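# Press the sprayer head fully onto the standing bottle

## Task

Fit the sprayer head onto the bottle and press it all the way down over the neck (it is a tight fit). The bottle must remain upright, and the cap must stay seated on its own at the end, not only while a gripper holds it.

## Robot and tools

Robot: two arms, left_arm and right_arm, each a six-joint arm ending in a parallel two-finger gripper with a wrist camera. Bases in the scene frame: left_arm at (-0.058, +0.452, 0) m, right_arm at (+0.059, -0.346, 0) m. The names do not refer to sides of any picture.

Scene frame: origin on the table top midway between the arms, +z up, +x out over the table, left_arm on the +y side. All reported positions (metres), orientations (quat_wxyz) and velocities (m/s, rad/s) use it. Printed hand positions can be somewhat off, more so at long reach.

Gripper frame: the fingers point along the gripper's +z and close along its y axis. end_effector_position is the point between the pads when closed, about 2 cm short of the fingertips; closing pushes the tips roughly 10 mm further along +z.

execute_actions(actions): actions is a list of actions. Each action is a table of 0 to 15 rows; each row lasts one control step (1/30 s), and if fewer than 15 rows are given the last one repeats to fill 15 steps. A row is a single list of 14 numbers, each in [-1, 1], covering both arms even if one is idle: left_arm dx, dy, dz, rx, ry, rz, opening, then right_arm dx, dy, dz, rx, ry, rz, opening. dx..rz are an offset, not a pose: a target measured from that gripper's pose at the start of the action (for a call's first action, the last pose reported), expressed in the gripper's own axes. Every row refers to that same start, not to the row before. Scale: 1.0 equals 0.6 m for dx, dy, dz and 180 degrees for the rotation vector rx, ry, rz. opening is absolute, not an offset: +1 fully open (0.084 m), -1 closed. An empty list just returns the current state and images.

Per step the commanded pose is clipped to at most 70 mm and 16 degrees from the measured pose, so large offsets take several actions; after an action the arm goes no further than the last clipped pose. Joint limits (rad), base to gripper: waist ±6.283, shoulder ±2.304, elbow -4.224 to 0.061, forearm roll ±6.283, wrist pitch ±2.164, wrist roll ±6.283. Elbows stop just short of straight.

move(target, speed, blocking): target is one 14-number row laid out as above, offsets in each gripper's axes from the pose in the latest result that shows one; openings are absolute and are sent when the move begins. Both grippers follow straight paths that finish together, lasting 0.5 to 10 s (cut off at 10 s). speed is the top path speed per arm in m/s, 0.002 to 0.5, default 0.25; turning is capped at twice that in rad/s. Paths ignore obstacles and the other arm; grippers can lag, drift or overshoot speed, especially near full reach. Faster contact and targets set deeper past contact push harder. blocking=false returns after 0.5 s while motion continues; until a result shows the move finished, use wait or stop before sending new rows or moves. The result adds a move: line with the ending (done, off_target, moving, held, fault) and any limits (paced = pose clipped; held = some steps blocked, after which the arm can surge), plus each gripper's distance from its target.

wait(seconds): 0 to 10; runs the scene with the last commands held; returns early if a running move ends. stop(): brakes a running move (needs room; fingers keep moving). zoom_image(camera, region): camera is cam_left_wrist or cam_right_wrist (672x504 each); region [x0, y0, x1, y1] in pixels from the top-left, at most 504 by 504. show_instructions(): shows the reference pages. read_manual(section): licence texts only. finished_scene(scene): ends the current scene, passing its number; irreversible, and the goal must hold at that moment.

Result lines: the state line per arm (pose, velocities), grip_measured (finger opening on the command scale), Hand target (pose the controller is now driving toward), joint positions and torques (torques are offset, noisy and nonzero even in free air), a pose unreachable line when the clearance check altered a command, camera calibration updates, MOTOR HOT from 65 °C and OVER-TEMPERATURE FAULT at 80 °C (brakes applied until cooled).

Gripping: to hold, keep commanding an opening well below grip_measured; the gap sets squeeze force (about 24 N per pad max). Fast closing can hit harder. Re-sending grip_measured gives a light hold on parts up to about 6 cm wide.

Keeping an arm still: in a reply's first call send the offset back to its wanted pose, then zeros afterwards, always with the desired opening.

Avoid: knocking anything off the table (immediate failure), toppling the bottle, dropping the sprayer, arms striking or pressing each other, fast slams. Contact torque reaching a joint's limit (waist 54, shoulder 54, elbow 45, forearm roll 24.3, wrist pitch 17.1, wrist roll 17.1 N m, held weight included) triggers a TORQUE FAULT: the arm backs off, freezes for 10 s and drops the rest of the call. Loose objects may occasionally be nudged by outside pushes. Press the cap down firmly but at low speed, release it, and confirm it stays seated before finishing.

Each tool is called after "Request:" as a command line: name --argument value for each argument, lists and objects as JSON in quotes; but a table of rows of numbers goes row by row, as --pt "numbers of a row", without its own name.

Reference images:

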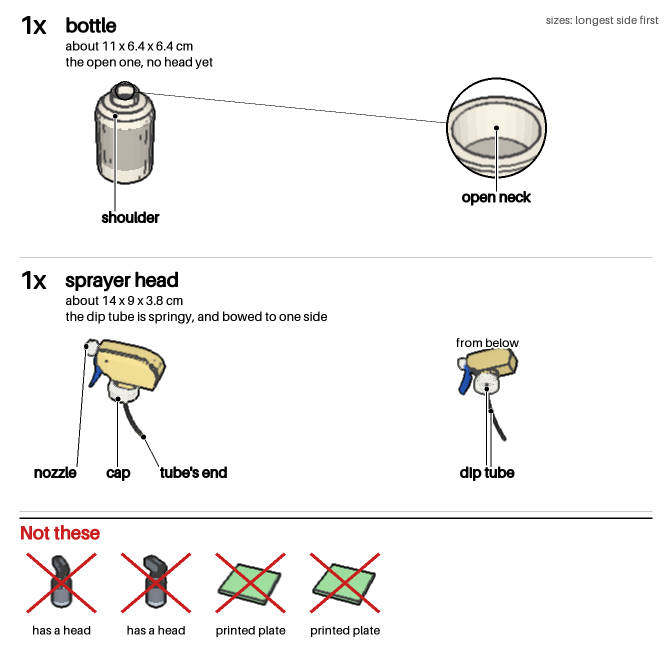

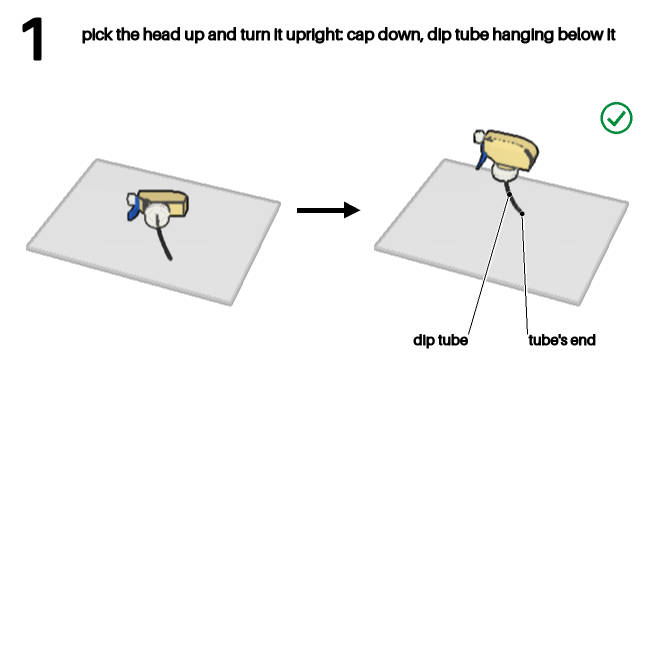

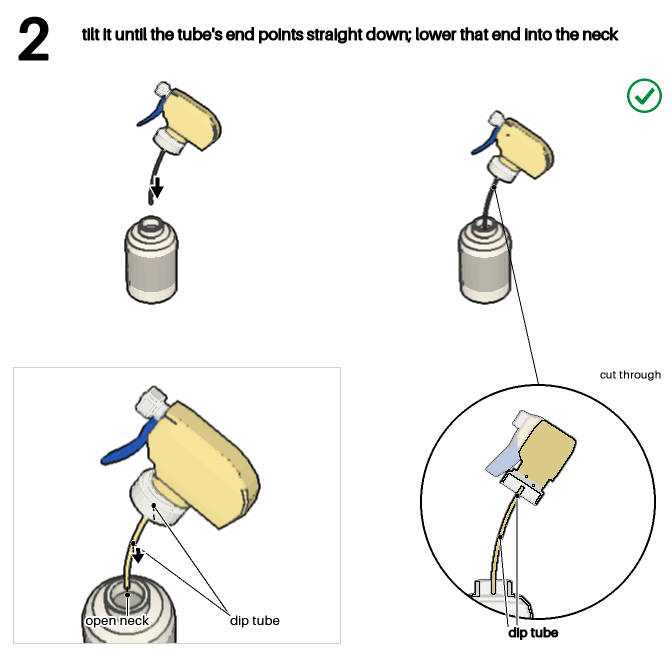

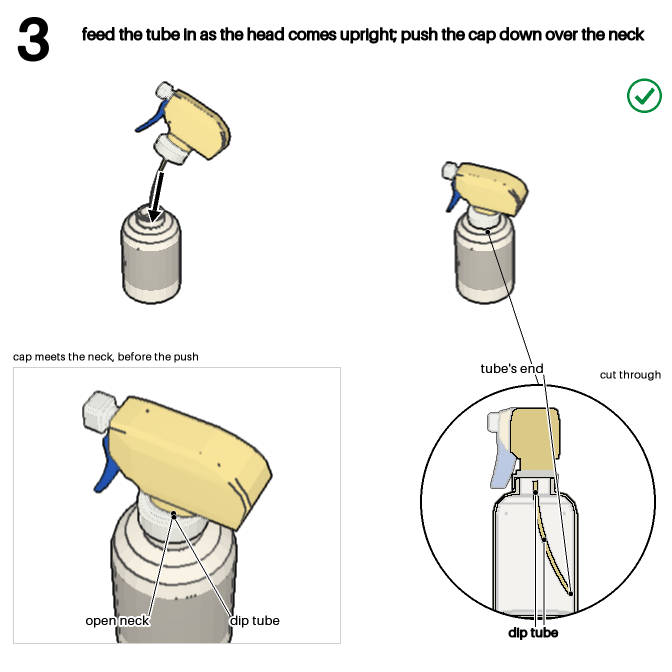

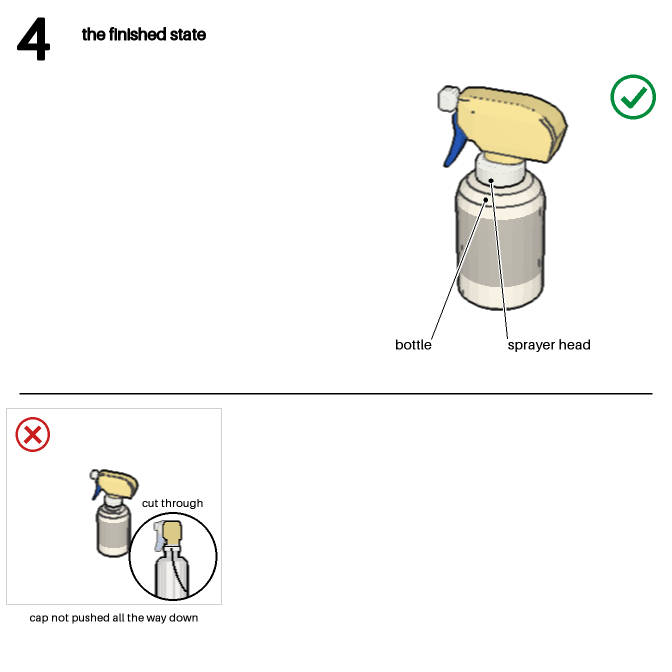

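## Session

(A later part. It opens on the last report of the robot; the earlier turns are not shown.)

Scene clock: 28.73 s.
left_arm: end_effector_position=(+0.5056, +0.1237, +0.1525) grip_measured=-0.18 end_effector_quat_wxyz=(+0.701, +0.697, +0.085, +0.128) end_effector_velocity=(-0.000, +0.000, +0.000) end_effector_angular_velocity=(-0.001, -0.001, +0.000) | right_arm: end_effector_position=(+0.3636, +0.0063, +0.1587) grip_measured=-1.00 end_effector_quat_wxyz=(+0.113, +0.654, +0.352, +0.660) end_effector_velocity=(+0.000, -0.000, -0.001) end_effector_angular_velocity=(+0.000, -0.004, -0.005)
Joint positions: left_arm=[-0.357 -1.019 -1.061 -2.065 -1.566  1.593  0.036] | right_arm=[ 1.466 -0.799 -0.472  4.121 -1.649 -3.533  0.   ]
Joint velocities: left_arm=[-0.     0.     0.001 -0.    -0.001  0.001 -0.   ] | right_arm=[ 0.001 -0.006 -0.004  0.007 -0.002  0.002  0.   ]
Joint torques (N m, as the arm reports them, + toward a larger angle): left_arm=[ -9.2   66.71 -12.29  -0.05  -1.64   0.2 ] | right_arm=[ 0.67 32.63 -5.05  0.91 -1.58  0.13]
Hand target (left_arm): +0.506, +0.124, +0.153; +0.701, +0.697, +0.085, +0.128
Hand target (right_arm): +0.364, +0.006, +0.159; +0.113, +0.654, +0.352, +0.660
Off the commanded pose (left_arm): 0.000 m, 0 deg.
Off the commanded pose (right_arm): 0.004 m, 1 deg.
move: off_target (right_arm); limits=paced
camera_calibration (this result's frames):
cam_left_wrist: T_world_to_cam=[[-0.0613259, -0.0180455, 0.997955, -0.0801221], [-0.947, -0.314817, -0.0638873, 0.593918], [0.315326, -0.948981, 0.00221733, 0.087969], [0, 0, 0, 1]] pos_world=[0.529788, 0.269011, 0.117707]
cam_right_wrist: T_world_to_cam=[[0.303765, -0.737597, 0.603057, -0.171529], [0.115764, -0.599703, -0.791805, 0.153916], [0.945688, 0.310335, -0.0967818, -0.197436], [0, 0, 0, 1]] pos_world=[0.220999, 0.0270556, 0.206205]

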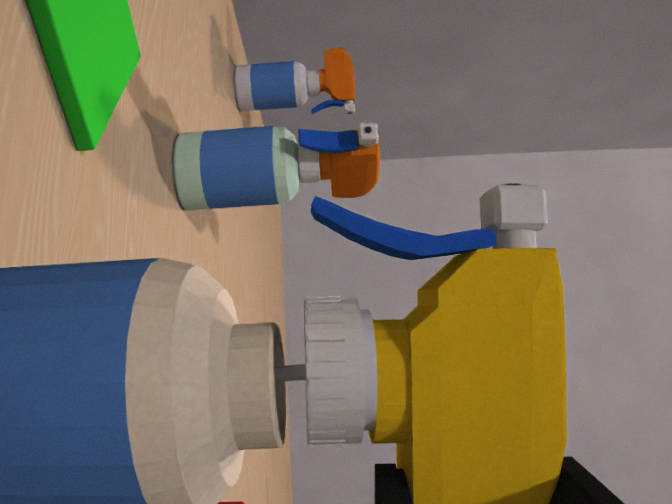

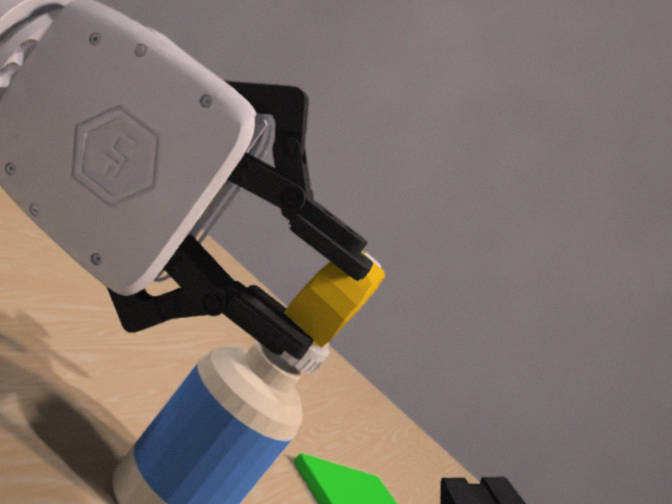

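Request:
move --target '[-0.008,0,0,0,0,0.018,-1,-0.117,-0.092,0.015,0,0,0,-1]' --speed 0.1

Request:
zoom_image --camera "cam_right_wrist" --region '[260,80,560,305]'

Scene clock: 30.33 s.
left_arm: end_effector_position=(+0.5010, +0.1222, +0.1523) grip_measured=-0.18 end_effector_quat_wxyz=(+0.697, +0.699, +0.065, +0.147) end_effector_velocity=(-0.000, +0.000, -0.001) end_effector_angular_velocity=(+0.001, +0.001, +0.000) | right_arm: end_effector_position=(+0.3632, +0.0062, +0.0692) grip_measured=-1.00 end_effector_quat_wxyz=(+0.113, +0.654, +0.352, +0.660) end_effector_velocity=(-0.000, +0.000, -0.001) end_effector_angular_velocity=(-0.000, +0.000, +0.001)
Joint positions: left_arm=[-0.362 -1.016 -1.049 -2.069 -1.57   1.657  0.036] | right_arm=[ 1.467 -1.097 -0.619  4.138 -1.732 -3.406  0.   ]
Joint velocities: left_arm=[-0.    -0.001  0.    -0.     0.001  0.    -0.   ] | right_arm=[ 0.    -0.004 -0.002 -0.    -0.001  0.001  0.   ]
Joint torques (N m, as the arm reports them, + toward a larger angle): left_arm=[ -7.67  65.19 -12.48   1.61  -1.57   0.4 ] | right_arm=[-0.99 36.5  -1.04  1.05 -1.39  0.03]
Hand target (left_arm): +0.501, +0.122, +0.152; +0.697, +0.699, +0.065, +0.147
Hand target (right_arm): +0.363, +0.006, +0.069; +0.113, +0.654, +0.352, +0.660
Off the commanded pose (left_arm): 0.000 m, 0 deg.
Off the commanded pose (right_arm): 0.000 m, 0 deg.
move: done
camera_calibration (this result's frames):
cam_left_wrist: T_world_to_cam=[[-0.115005, -0.0348154, 0.992755, -0.0504357], [-0.94177, -0.314073, -0.120113, 0.594981], [0.315979, -0.94876, 0.00333204, 0.0875209], [0, 0, 0, 1]] pos_world=[0.52688, 0.268148, 0.121244]
cam_right_wrist: T_world_to_cam=[[0.303567, -0.737675, 0.603061, -0.117428], [0.116098, -0.599575, -0.791853, 0.0828656], [0.945711, 0.310394, -0.0963689, -0.20575], [0, 0, 0, 1]] pos_world=[0.220607, 0.0269238, 0.116606]

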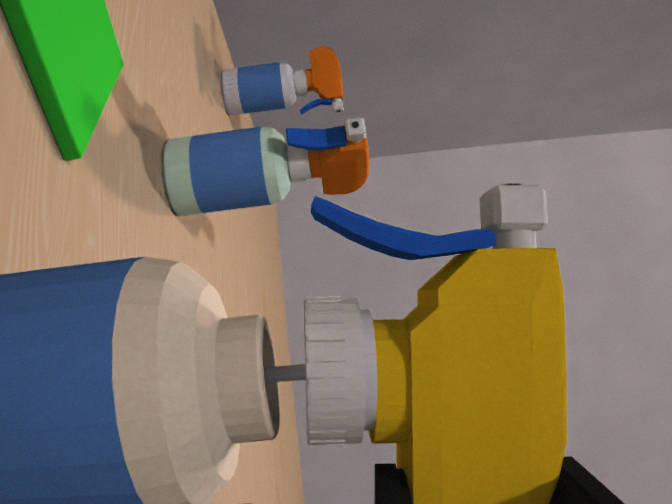

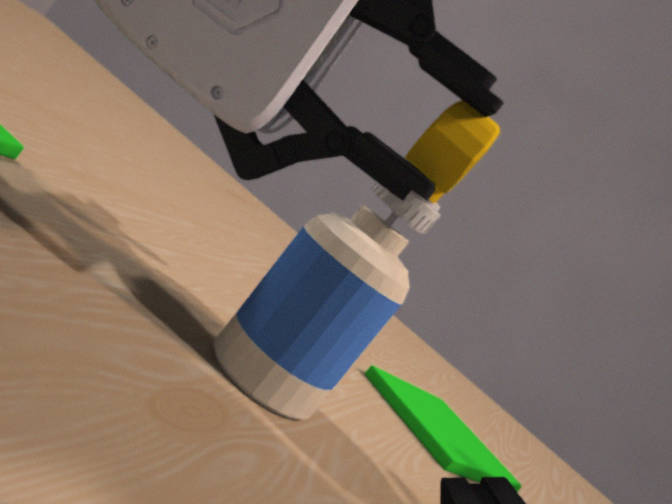

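Region (260, 80, 560, 305) of cam_right_wrist's 672x504 image, scaled by 1.680, with more detail than that image has; it fills the top 378 rows of this view, and the rest is white.

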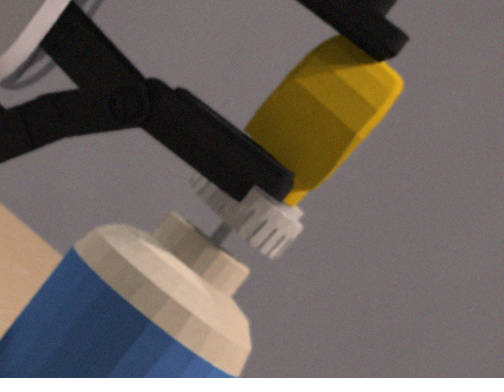

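Request:
move --target '[0.008,0.004,-0.008,-0.022,0,-0.038,-1,0,0,0,0,0,0,-1]' --speed 0.05

Request:
zoom_image --camera "cam_right_wrist" --region '[260,80,560,305]'

Scene clock: 32.43 s.
left_arm: end_effector_position=(+0.5038, +0.1282, +0.1551) grip_measured=-0.18 end_effector_quat_wxyz=(+0.728, +0.669, +0.102, +0.108) end_effector_velocity=(+0.001, +0.000, +0.001) end_effector_angular_velocity=(-0.004, +0.001, -0.000) | right_arm: end_effector_position=(+0.3632, +0.0062, +0.0692) grip_measured=-1.00 end_effector_quat_wxyz=(+0.113, +0.654, +0.352, +0.660) end_effector_velocity=(-0.000, +0.000, +0.000) end_effector_angular_velocity=(+0.000, +0.000, +0.001)
Joint positions: left_arm=[-0.35  -1.053 -1.075 -2.055 -1.644  1.547  0.036] | right_arm=[ 1.467 -1.097 -0.619  4.138 -1.732 -3.406  0.   ]
Joint velocities: left_arm=[ 0.    -0.    -0.002  0.    -0.003 -0.003 -0.   ] | right_arm=[ 0.001  0.    -0.     0.     0.     0.     0.   ]
Joint torques (N m, as the arm reports them, + toward a larger angle): left_arm=[-11.29  62.34 -12.2    0.04  -1.26   0.09] | right_arm=[-0.18 36.09 -0.66  1.2  -1.54  0.12]
Hand target (left_arm): +0.504, +0.128, +0.155; +0.728, +0.669, +0.102, +0.108
Hand target (right_arm): +0.363, +0.006, +0.069; +0.113, +0.654, +0.352, +0.660
Off the commanded pose (left_arm): 0.000 m, 0 deg.
Off the commanded pose (right_arm): 0.000 m, 0 deg.
move: done
camera_calibration (this result's frames):
cam_left_wrist: T_world_to_cam=[[-0.0219812, 0.0662547, 0.997561, -0.113281], [-0.950366, -0.311133, -0.000276868, 0.585213], [0.310356, -0.948054, 0.0698053, 0.0847053], [0, 0, 0, 1]] pos_world=[0.527388, 0.26989, 0.107254]
cam_right_wrist: T_world_to_cam=[[0.303567, -0.737675, 0.603061, -0.117428], [0.116097, -0.599576, -0.791852, 0.0828651], [0.945711, 0.310394, -0.0963693, -0.20575], [0, 0, 0, 1]] pos_world=[0.220607, 0.0269237, 0.116605]

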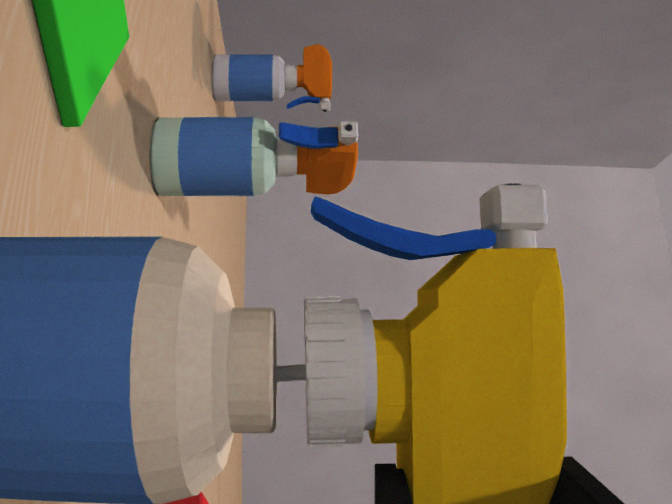

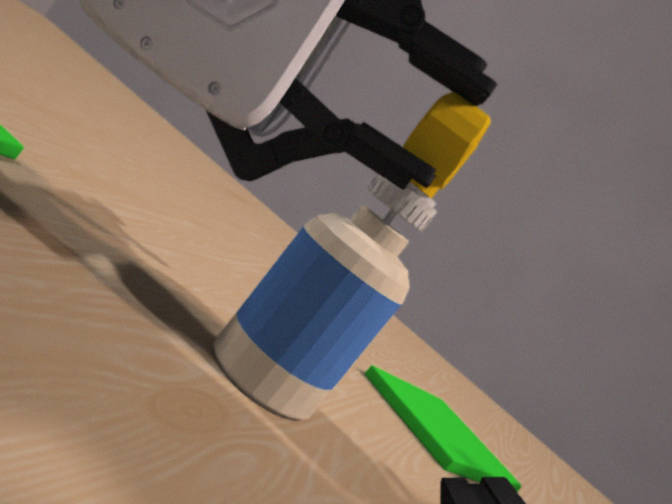

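Region (260, 80, 560, 305) of cam_right_wrist's 672x504 image, scaled by 1.680, with more detail than that image has; it fills the top 378 rows of this view, and the rest is white.

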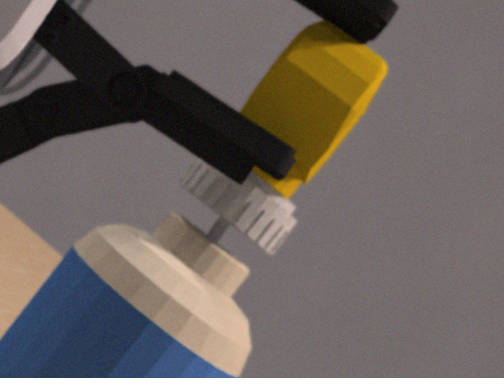

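Aligned.

Request:
move --target '[0,-0.022,-0.0017,0,0,0,-1,0,0,0,0,0,0,-1]' --speed 0.01

Scene clock: 34.17 s.
left_arm: end_effector_position=(+0.5038, +0.1281, +0.1422) grip_measured=-0.18 end_effector_quat_wxyz=(+0.728, +0.669, +0.102, +0.108) end_effector_velocity=(-0.000, +0.000, -0.002) end_effector_angular_velocity=(+0.004, +0.002, +0.000) | right_arm: end_effector_position=(+0.3632, +0.0062, +0.0692) grip_measured=-1.00 end_effector_quat_wxyz=(+0.113, +0.654, +0.352, +0.660) end_effector_velocity=(+0.001, -0.001, +0.000) end_effector_angular_velocity=(-0.000, -0.001, -0.002)
Joint positions: left_arm=[-0.35  -1.085 -1.093 -2.054 -1.652  1.56   0.036] | right_arm=[ 1.467 -1.097 -0.619  4.138 -1.732 -3.406  0.   ]
Joint velocities: left_arm=[ 0.    -0.002 -0.     0.     0.004  0.001  0.   ] | right_arm=[-0.001  0.     0.     0.001 -0.    -0.     0.   ]
Joint torques (N m, as the arm reports them, + toward a larger angle): left_arm=[-10.16  62.28  -9.98   0.84  -0.06   0.24] | right_arm=[ 0.01 35.85 -0.28  1.   -1.48  0.01]
Hand target (left_arm): +0.504, +0.128, +0.142; +0.728, +0.669, +0.102, +0.108
Hand target (right_arm): +0.363, +0.006, +0.069; +0.113, +0.654, +0.352, +0.660
Off the commanded pose (left_arm): 0.000 m, 0 deg.
Off the commanded pose (right_arm): 0.000 m, 0 deg.
move: done
camera_calibration (this result's frames):
cam_left_wrist: T_world_to_cam=[[-0.022516, 0.0670001, 0.997499, -0.100234], [-0.95039, -0.311059, -0.0005594, 0.585181], [0.310244, -0.948026, 0.07068, 0.0854196], [0, 0, 0, 1]] pos_world=[0.527392, 0.269722, 0.0942732]
cam_right_wrist: T_world_to_cam=[[0.303567, -0.737675, 0.603061, -0.117428], [0.116097, -0.599576, -0.791853, 0.0828651], [0.945711, 0.310394, -0.0963694, -0.20575], [0, 0, 0, 1]] pos_world=[0.220607, 0.0269237, 0.116605]

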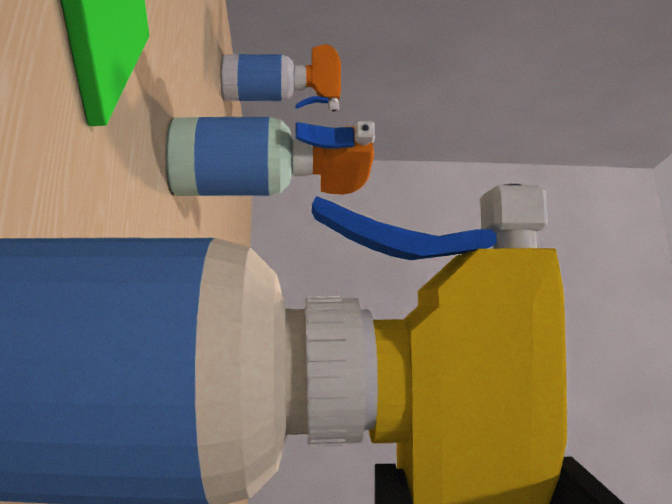

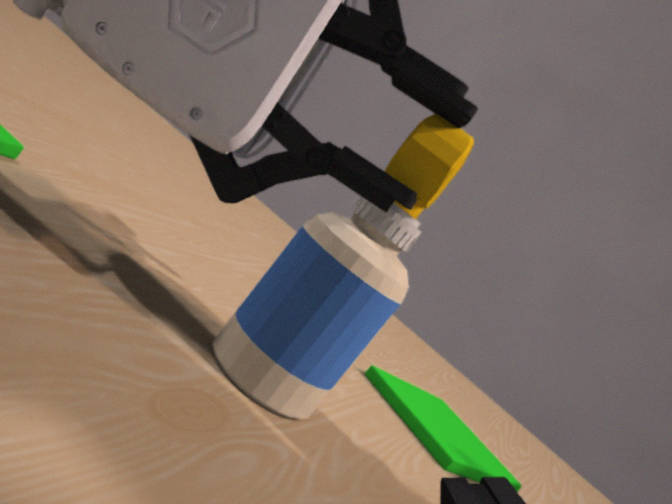

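Request:
move --target '[0,-0.01,-0.0008,0,0,0,-1,0,0,0,0,0,0,-1]' --speed 0.008

Scene clock: 35.30 s.
left_arm: end_effector_position=(+0.5040, +0.1280, +0.1372) grip_measured=-0.18 end_effector_quat_wxyz=(+0.729, +0.668, +0.101, +0.109) end_effector_velocity=(-0.001, +0.000, -0.001) end_effector_angular_velocity=(-0.000, +0.001, -0.000) | right_arm: end_effector_position=(+0.3632, +0.0062, +0.0692) grip_measured=-1.00 end_effector_quat_wxyz=(+0.113, +0.654, +0.352, +0.660) end_effector_velocity=(+0.000, -0.000, +0.000) end_effector_angular_velocity=(-0.000, -0.000, -0.002)
Joint positions: left_arm=[-0.35  -1.099 -1.102 -2.053 -1.657  1.566  0.036] | right_arm=[ 1.467 -1.097 -0.619  4.138 -1.732 -3.406  0.   ]
Joint velocities: left_arm=[-0.    -0.001  0.001  0.    -0.001  0.001  0.   ] | right_arm=[-0.001 -0.    -0.     0.001  0.     0.     0.   ]
Joint torques (N m, as the arm reports them, + toward a larger angle): left_arm=[-6.12 52.6  -6.93 -0.55  3.5  -0.45] | right_arm=[ 1.3  35.4  -0.41  1.01 -1.53 -0.03]
Hand target (left_arm): +0.504, +0.128, +0.136; +0.728, +0.669, +0.102, +0.108
Hand target (right_arm): +0.363, +0.006, +0.069; +0.113, +0.654, +0.352, +0.660
Off the commanded pose (left_arm): 0.001 m, 0 deg.
Off the commanded pose (right_arm): 0.000 m, 0 deg.
move: done
camera_calibration (this result's frames):
cam_left_wrist: T_world_to_cam=[[-0.0242982, 0.0691943, 0.997307, -0.0945572], [-0.950431, -0.310931, -0.0015834, 0.585461], [0.309984, -0.94791, 0.0733195, 0.0854028], [0, 0, 0, 1]] pos_world=[0.527669, 0.269535, 0.0889679]
cam_right_wrist: T_world_to_cam=[[0.303567, -0.737675, 0.603061, -0.117428], [0.116097, -0.599576, -0.791853, 0.0828651], [0.945711, 0.310394, -0.0963696, -0.20575], [0, 0, 0, 1]] pos_world=[0.220607, 0.0269237, 0.116605]

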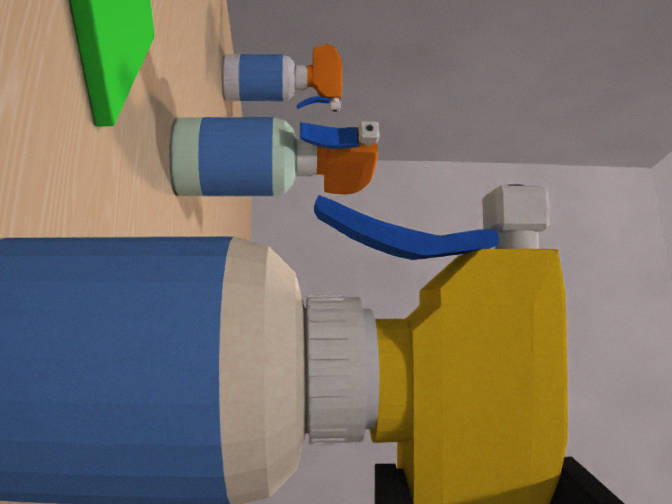

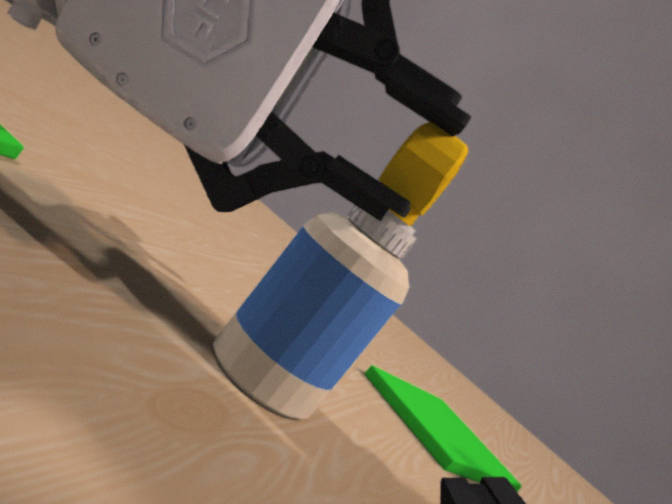

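A bit more, then release.

Request:
move --target '[0,-0.004,0,0,0,0,-1,0,0,0,0,0,0,-1]' --speed 0.005

Request:
move --target '[0,0,0,0,0,0,0.1,0,0,0,0,0,0,-1]'

Request:
move --target '[0,0,-0.1,0,0,0,0.1,0,0,0,0,0,0,-1]' --speed 0.08

Scene clock: 36.33 s.
left_arm: end_effector_position=(+0.5041, +0.1279, +0.1366) grip_measured=-0.18 end_effector_quat_wxyz=(+0.732, +0.666, +0.101, +0.109) end_effector_velocity=(-0.001, +0.000, +0.000) end_effector_angular_velocity=(-0.004, -0.000, +0.000) | right_arm: end_effector_position=(+0.3632, +0.0062, +0.0692) grip_measured=-1.00 end_effector_quat_wxyz=(+0.113, +0.654, +0.352, +0.660) end_effector_velocity=(-0.000, +0.001, +0.000) end_effector_angular_velocity=(+0.000, +0.000, +0.002)
Joint positions: left_arm=[-0.35  -1.104 -1.105 -2.054 -1.664  1.568  0.036] | right_arm=[ 1.467 -1.097 -0.619  4.138 -1.732 -3.406  0.   ]
Joint velocities: left_arm=[-0.    -0.001  0.001 -0.    -0.004  0.001  0.   ] | right_arm=[ 0.     0.     0.    -0.001 -0.    -0.     0.   ]
Joint torques (N m, as the arm reports them, + toward a larger angle): left_arm=[-6.35 44.16 -5.11 -0.05  5.85 -0.53] | right_arm=[ 1.34 35.27 -1.08  0.97 -1.51 -0.07]
Hand target (left_arm): +0.504, +0.128, +0.135; +0.729, +0.668, +0.101, +0.109
Hand target (right_arm): +0.363, +0.006, +0.069; +0.113, +0.654, +0.352, +0.660
Off the commanded pose (left_arm): 0.002 m, 0 deg.
Off the commanded pose (right_arm): 0.000 m, 0 deg.
move: done
camera_calibration (this result's frames):
cam_left_wrist: T_world_to_cam=[[-0.026657, 0.0756004, 0.996782, -0.0935142], [-0.950429, -0.310936, -0.00183455, 0.585561], [0.309797, -0.947419, 0.0801415, 0.0844438], [0, 0, 0, 1]] pos_world=[0.527881, 0.269146, 0.0875201]
cam_right_wrist: T_world_to_cam=[[0.303567, -0.737675, 0.603061, -0.117428], [0.116097, -0.599576, -0.791853, 0.0828651], [0.94571, 0.310394, -0.0963697, -0.20575], [0, 0, 0, 1]] pos_world=[0.220607, 0.0269237, 0.116605]

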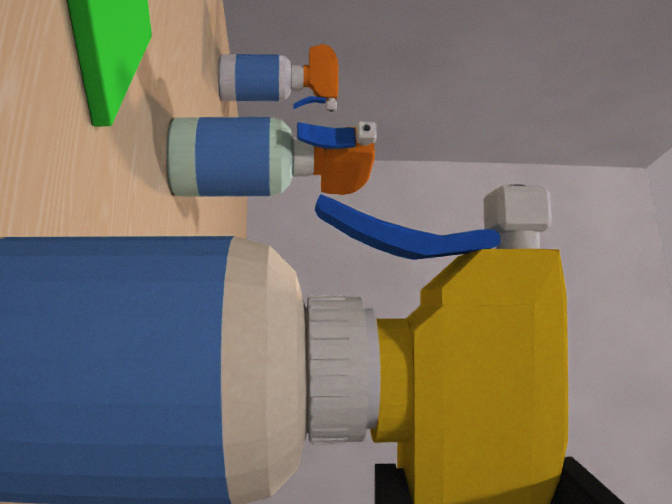

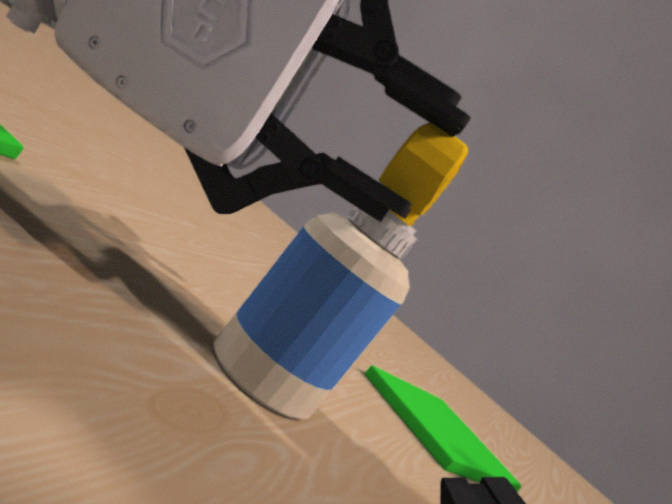

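Scene clock: 36.83 s.
left_arm: end_effector_position=(+0.5039, +0.1279, +0.1362) grip_measured=+0.09 end_effector_quat_wxyz=(+0.731, +0.666, +0.101, +0.109) end_effector_velocity=(+0.000, -0.000, +0.002) end_effector_angular_velocity=(-0.006, -0.005, -0.001) | right_arm: end_effector_position=(+0.3632, +0.0062, +0.0692) grip_measured=-1.00 end_effector_quat_wxyz=(+0.113, +0.654, +0.352, +0.660) end_effector_velocity=(-0.000, +0.000, -0.000) end_effector_angular_velocity=(-0.000, +0.000, +0.001)
Joint positions: left_arm=[-0.35  -1.104 -1.105 -2.054 -1.663  1.568  0.048] | right_arm=[ 1.467 -1.097 -0.619  4.138 -1.732 -3.406  0.   ]
Joint velocities: left_arm=[-0.     0.001 -0.001  0.001 -0.006  0.001  0.   ] | right_arm=[ 0.     0.    -0.    -0.001 -0.    -0.     0.   ]
Joint torques (N m, as the arm reports them, + toward a larger angle): left_arm=[ -9.18  65.52 -11.29   1.04  -1.47   0.18] | right_arm=[ 0.03 35.83 -1.39  1.24 -1.42  0.02]
Hand target (left_arm): +0.504, +0.128, +0.137; +0.732, +0.666, +0.101, +0.109
Hand target (right_arm): +0.363, +0.006, +0.069; +0.113, +0.654, +0.352, +0.660
Off the commanded pose (left_arm): 0.000 m, 0 deg.
Off the commanded pose (right_arm): 0.000 m, 0 deg.
move: done
camera_calibration (this result's frames):
cam_left_wrist: T_world_to_cam=[[-0.0258029, 0.0747011, 0.996872, -0.0934223], [-0.950406, -0.311009, -0.00129459, 0.585391], [0.309939, -0.947467, 0.0790213, 0.0846235], [0, 0, 0, 1]] pos_world=[0.52772, 0.269219, 0.0872009]
cam_right_wrist: T_world_to_cam=[[0.303567, -0.737675, 0.603061, -0.117428], [0.116097, -0.599576, -0.791852, 0.0828651], [0.945711, 0.310394, -0.0963696, -0.20575], [0, 0, 0, 1]] pos_world=[0.220607, 0.0269237, 0.116605]

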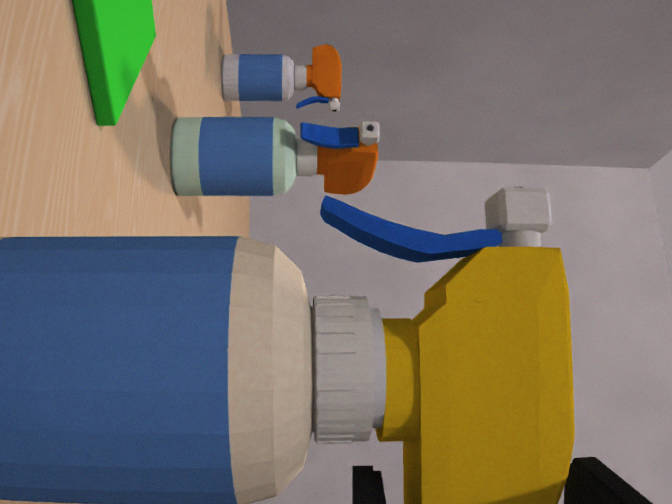

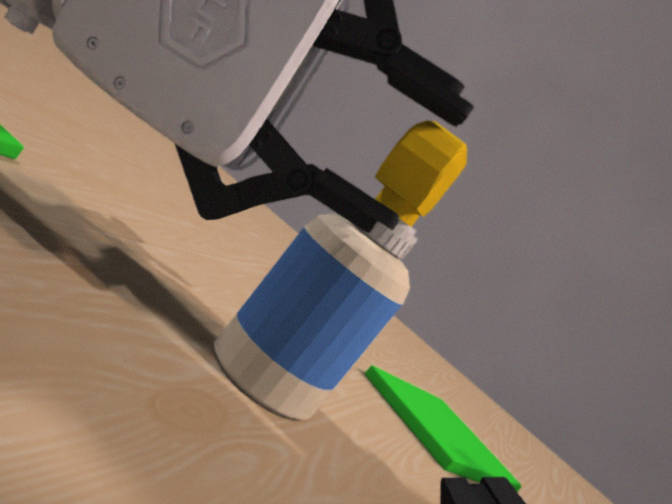

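Scene clock: 37.93 s.
left_arm: end_effector_position=(+0.4864, +0.1849, +0.1305) grip_measured=+0.09 end_effector_quat_wxyz=(+0.731, +0.666, +0.101, +0.109) end_effector_velocity=(+0.000, +0.001, +0.000) end_effector_angular_velocity=(+0.001, -0.002, +0.001) | right_arm: end_effector_position=(+0.3632, +0.0062, +0.0692) grip_measured=-1.00 end_effector_quat_wxyz=(+0.113, +0.654, +0.352, +0.660) end_effector_velocity=(-0.001, +0.000, -0.000) end_effector_angular_velocity=(-0.000, +0.000, +0.002)
Joint positions: left_arm=[-0.239 -1.099 -1.044 -1.937 -1.683  1.619  0.048] | right_arm=[ 1.467 -1.097 -0.619  4.138 -1.732 -3.406  0.   ]
Joint velocities: left_arm=[0.003 0.001 0.    0.002 0.    0.002 0.   ] | right_arm=[ 0.001 -0.     0.    -0.001  0.    -0.     0.   ]
Joint torques (N m, as the arm reports them, + toward a larger angle): left_arm=[-7.37 64.32 -9.43  0.96 -1.47  0.25] | right_arm=[ 1.35 35.13 -0.87  1.1  -1.55  0.03]
Hand target (left_arm): +0.486, +0.185, +0.131; +0.731, +0.666, +0.101, +0.109
Hand target (right_arm): +0.363, +0.006, +0.069; +0.113, +0.654, +0.352, +0.660
Off the commanded pose (left_arm): 0.000 m, 0 deg.
Off the commanded pose (right_arm): 0.000 m, 0 deg.
move: done
camera_calibration (this result's frames):
cam_left_wrist: T_world_to_cam=[[-0.0259165, 0.0745069, 0.996884, -0.0924468], [-0.950452, -0.310868, -0.00147508, 0.586433], [0.30979, -0.947528, 0.0788719, 0.144608], [0, 0, 0, 1]] pos_world=[0.510182, 0.326212, 0.0816183]
cam_right_wrist: T_world_to_cam=[[0.303567, -0.737675, 0.603061, -0.117428], [0.116097, -0.599576, -0.791853, 0.0828651], [0.945711, 0.310394, -0.0963695, -0.20575], [0, 0, 0, 1]] pos_world=[0.220607, 0.0269237, 0.116605]

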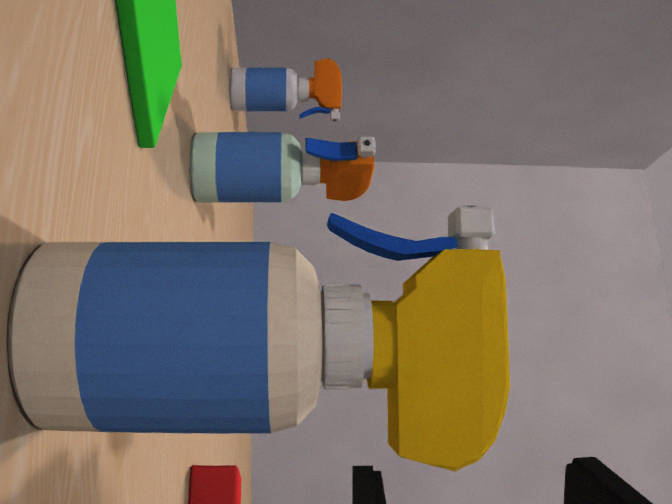

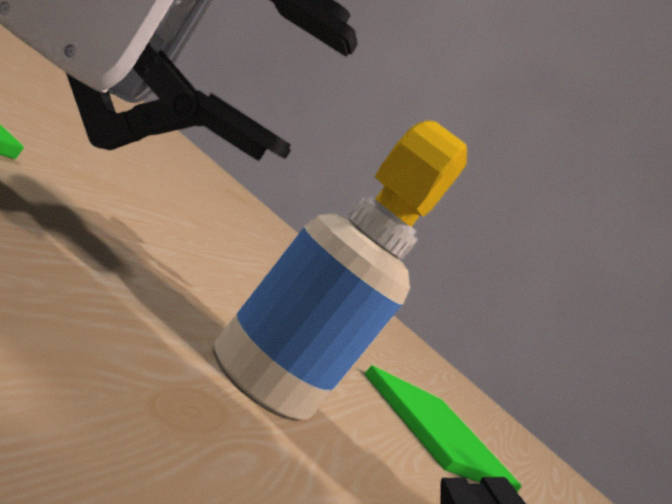

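Request:
finished_scene --scene 1

The scene is finished: the task was done.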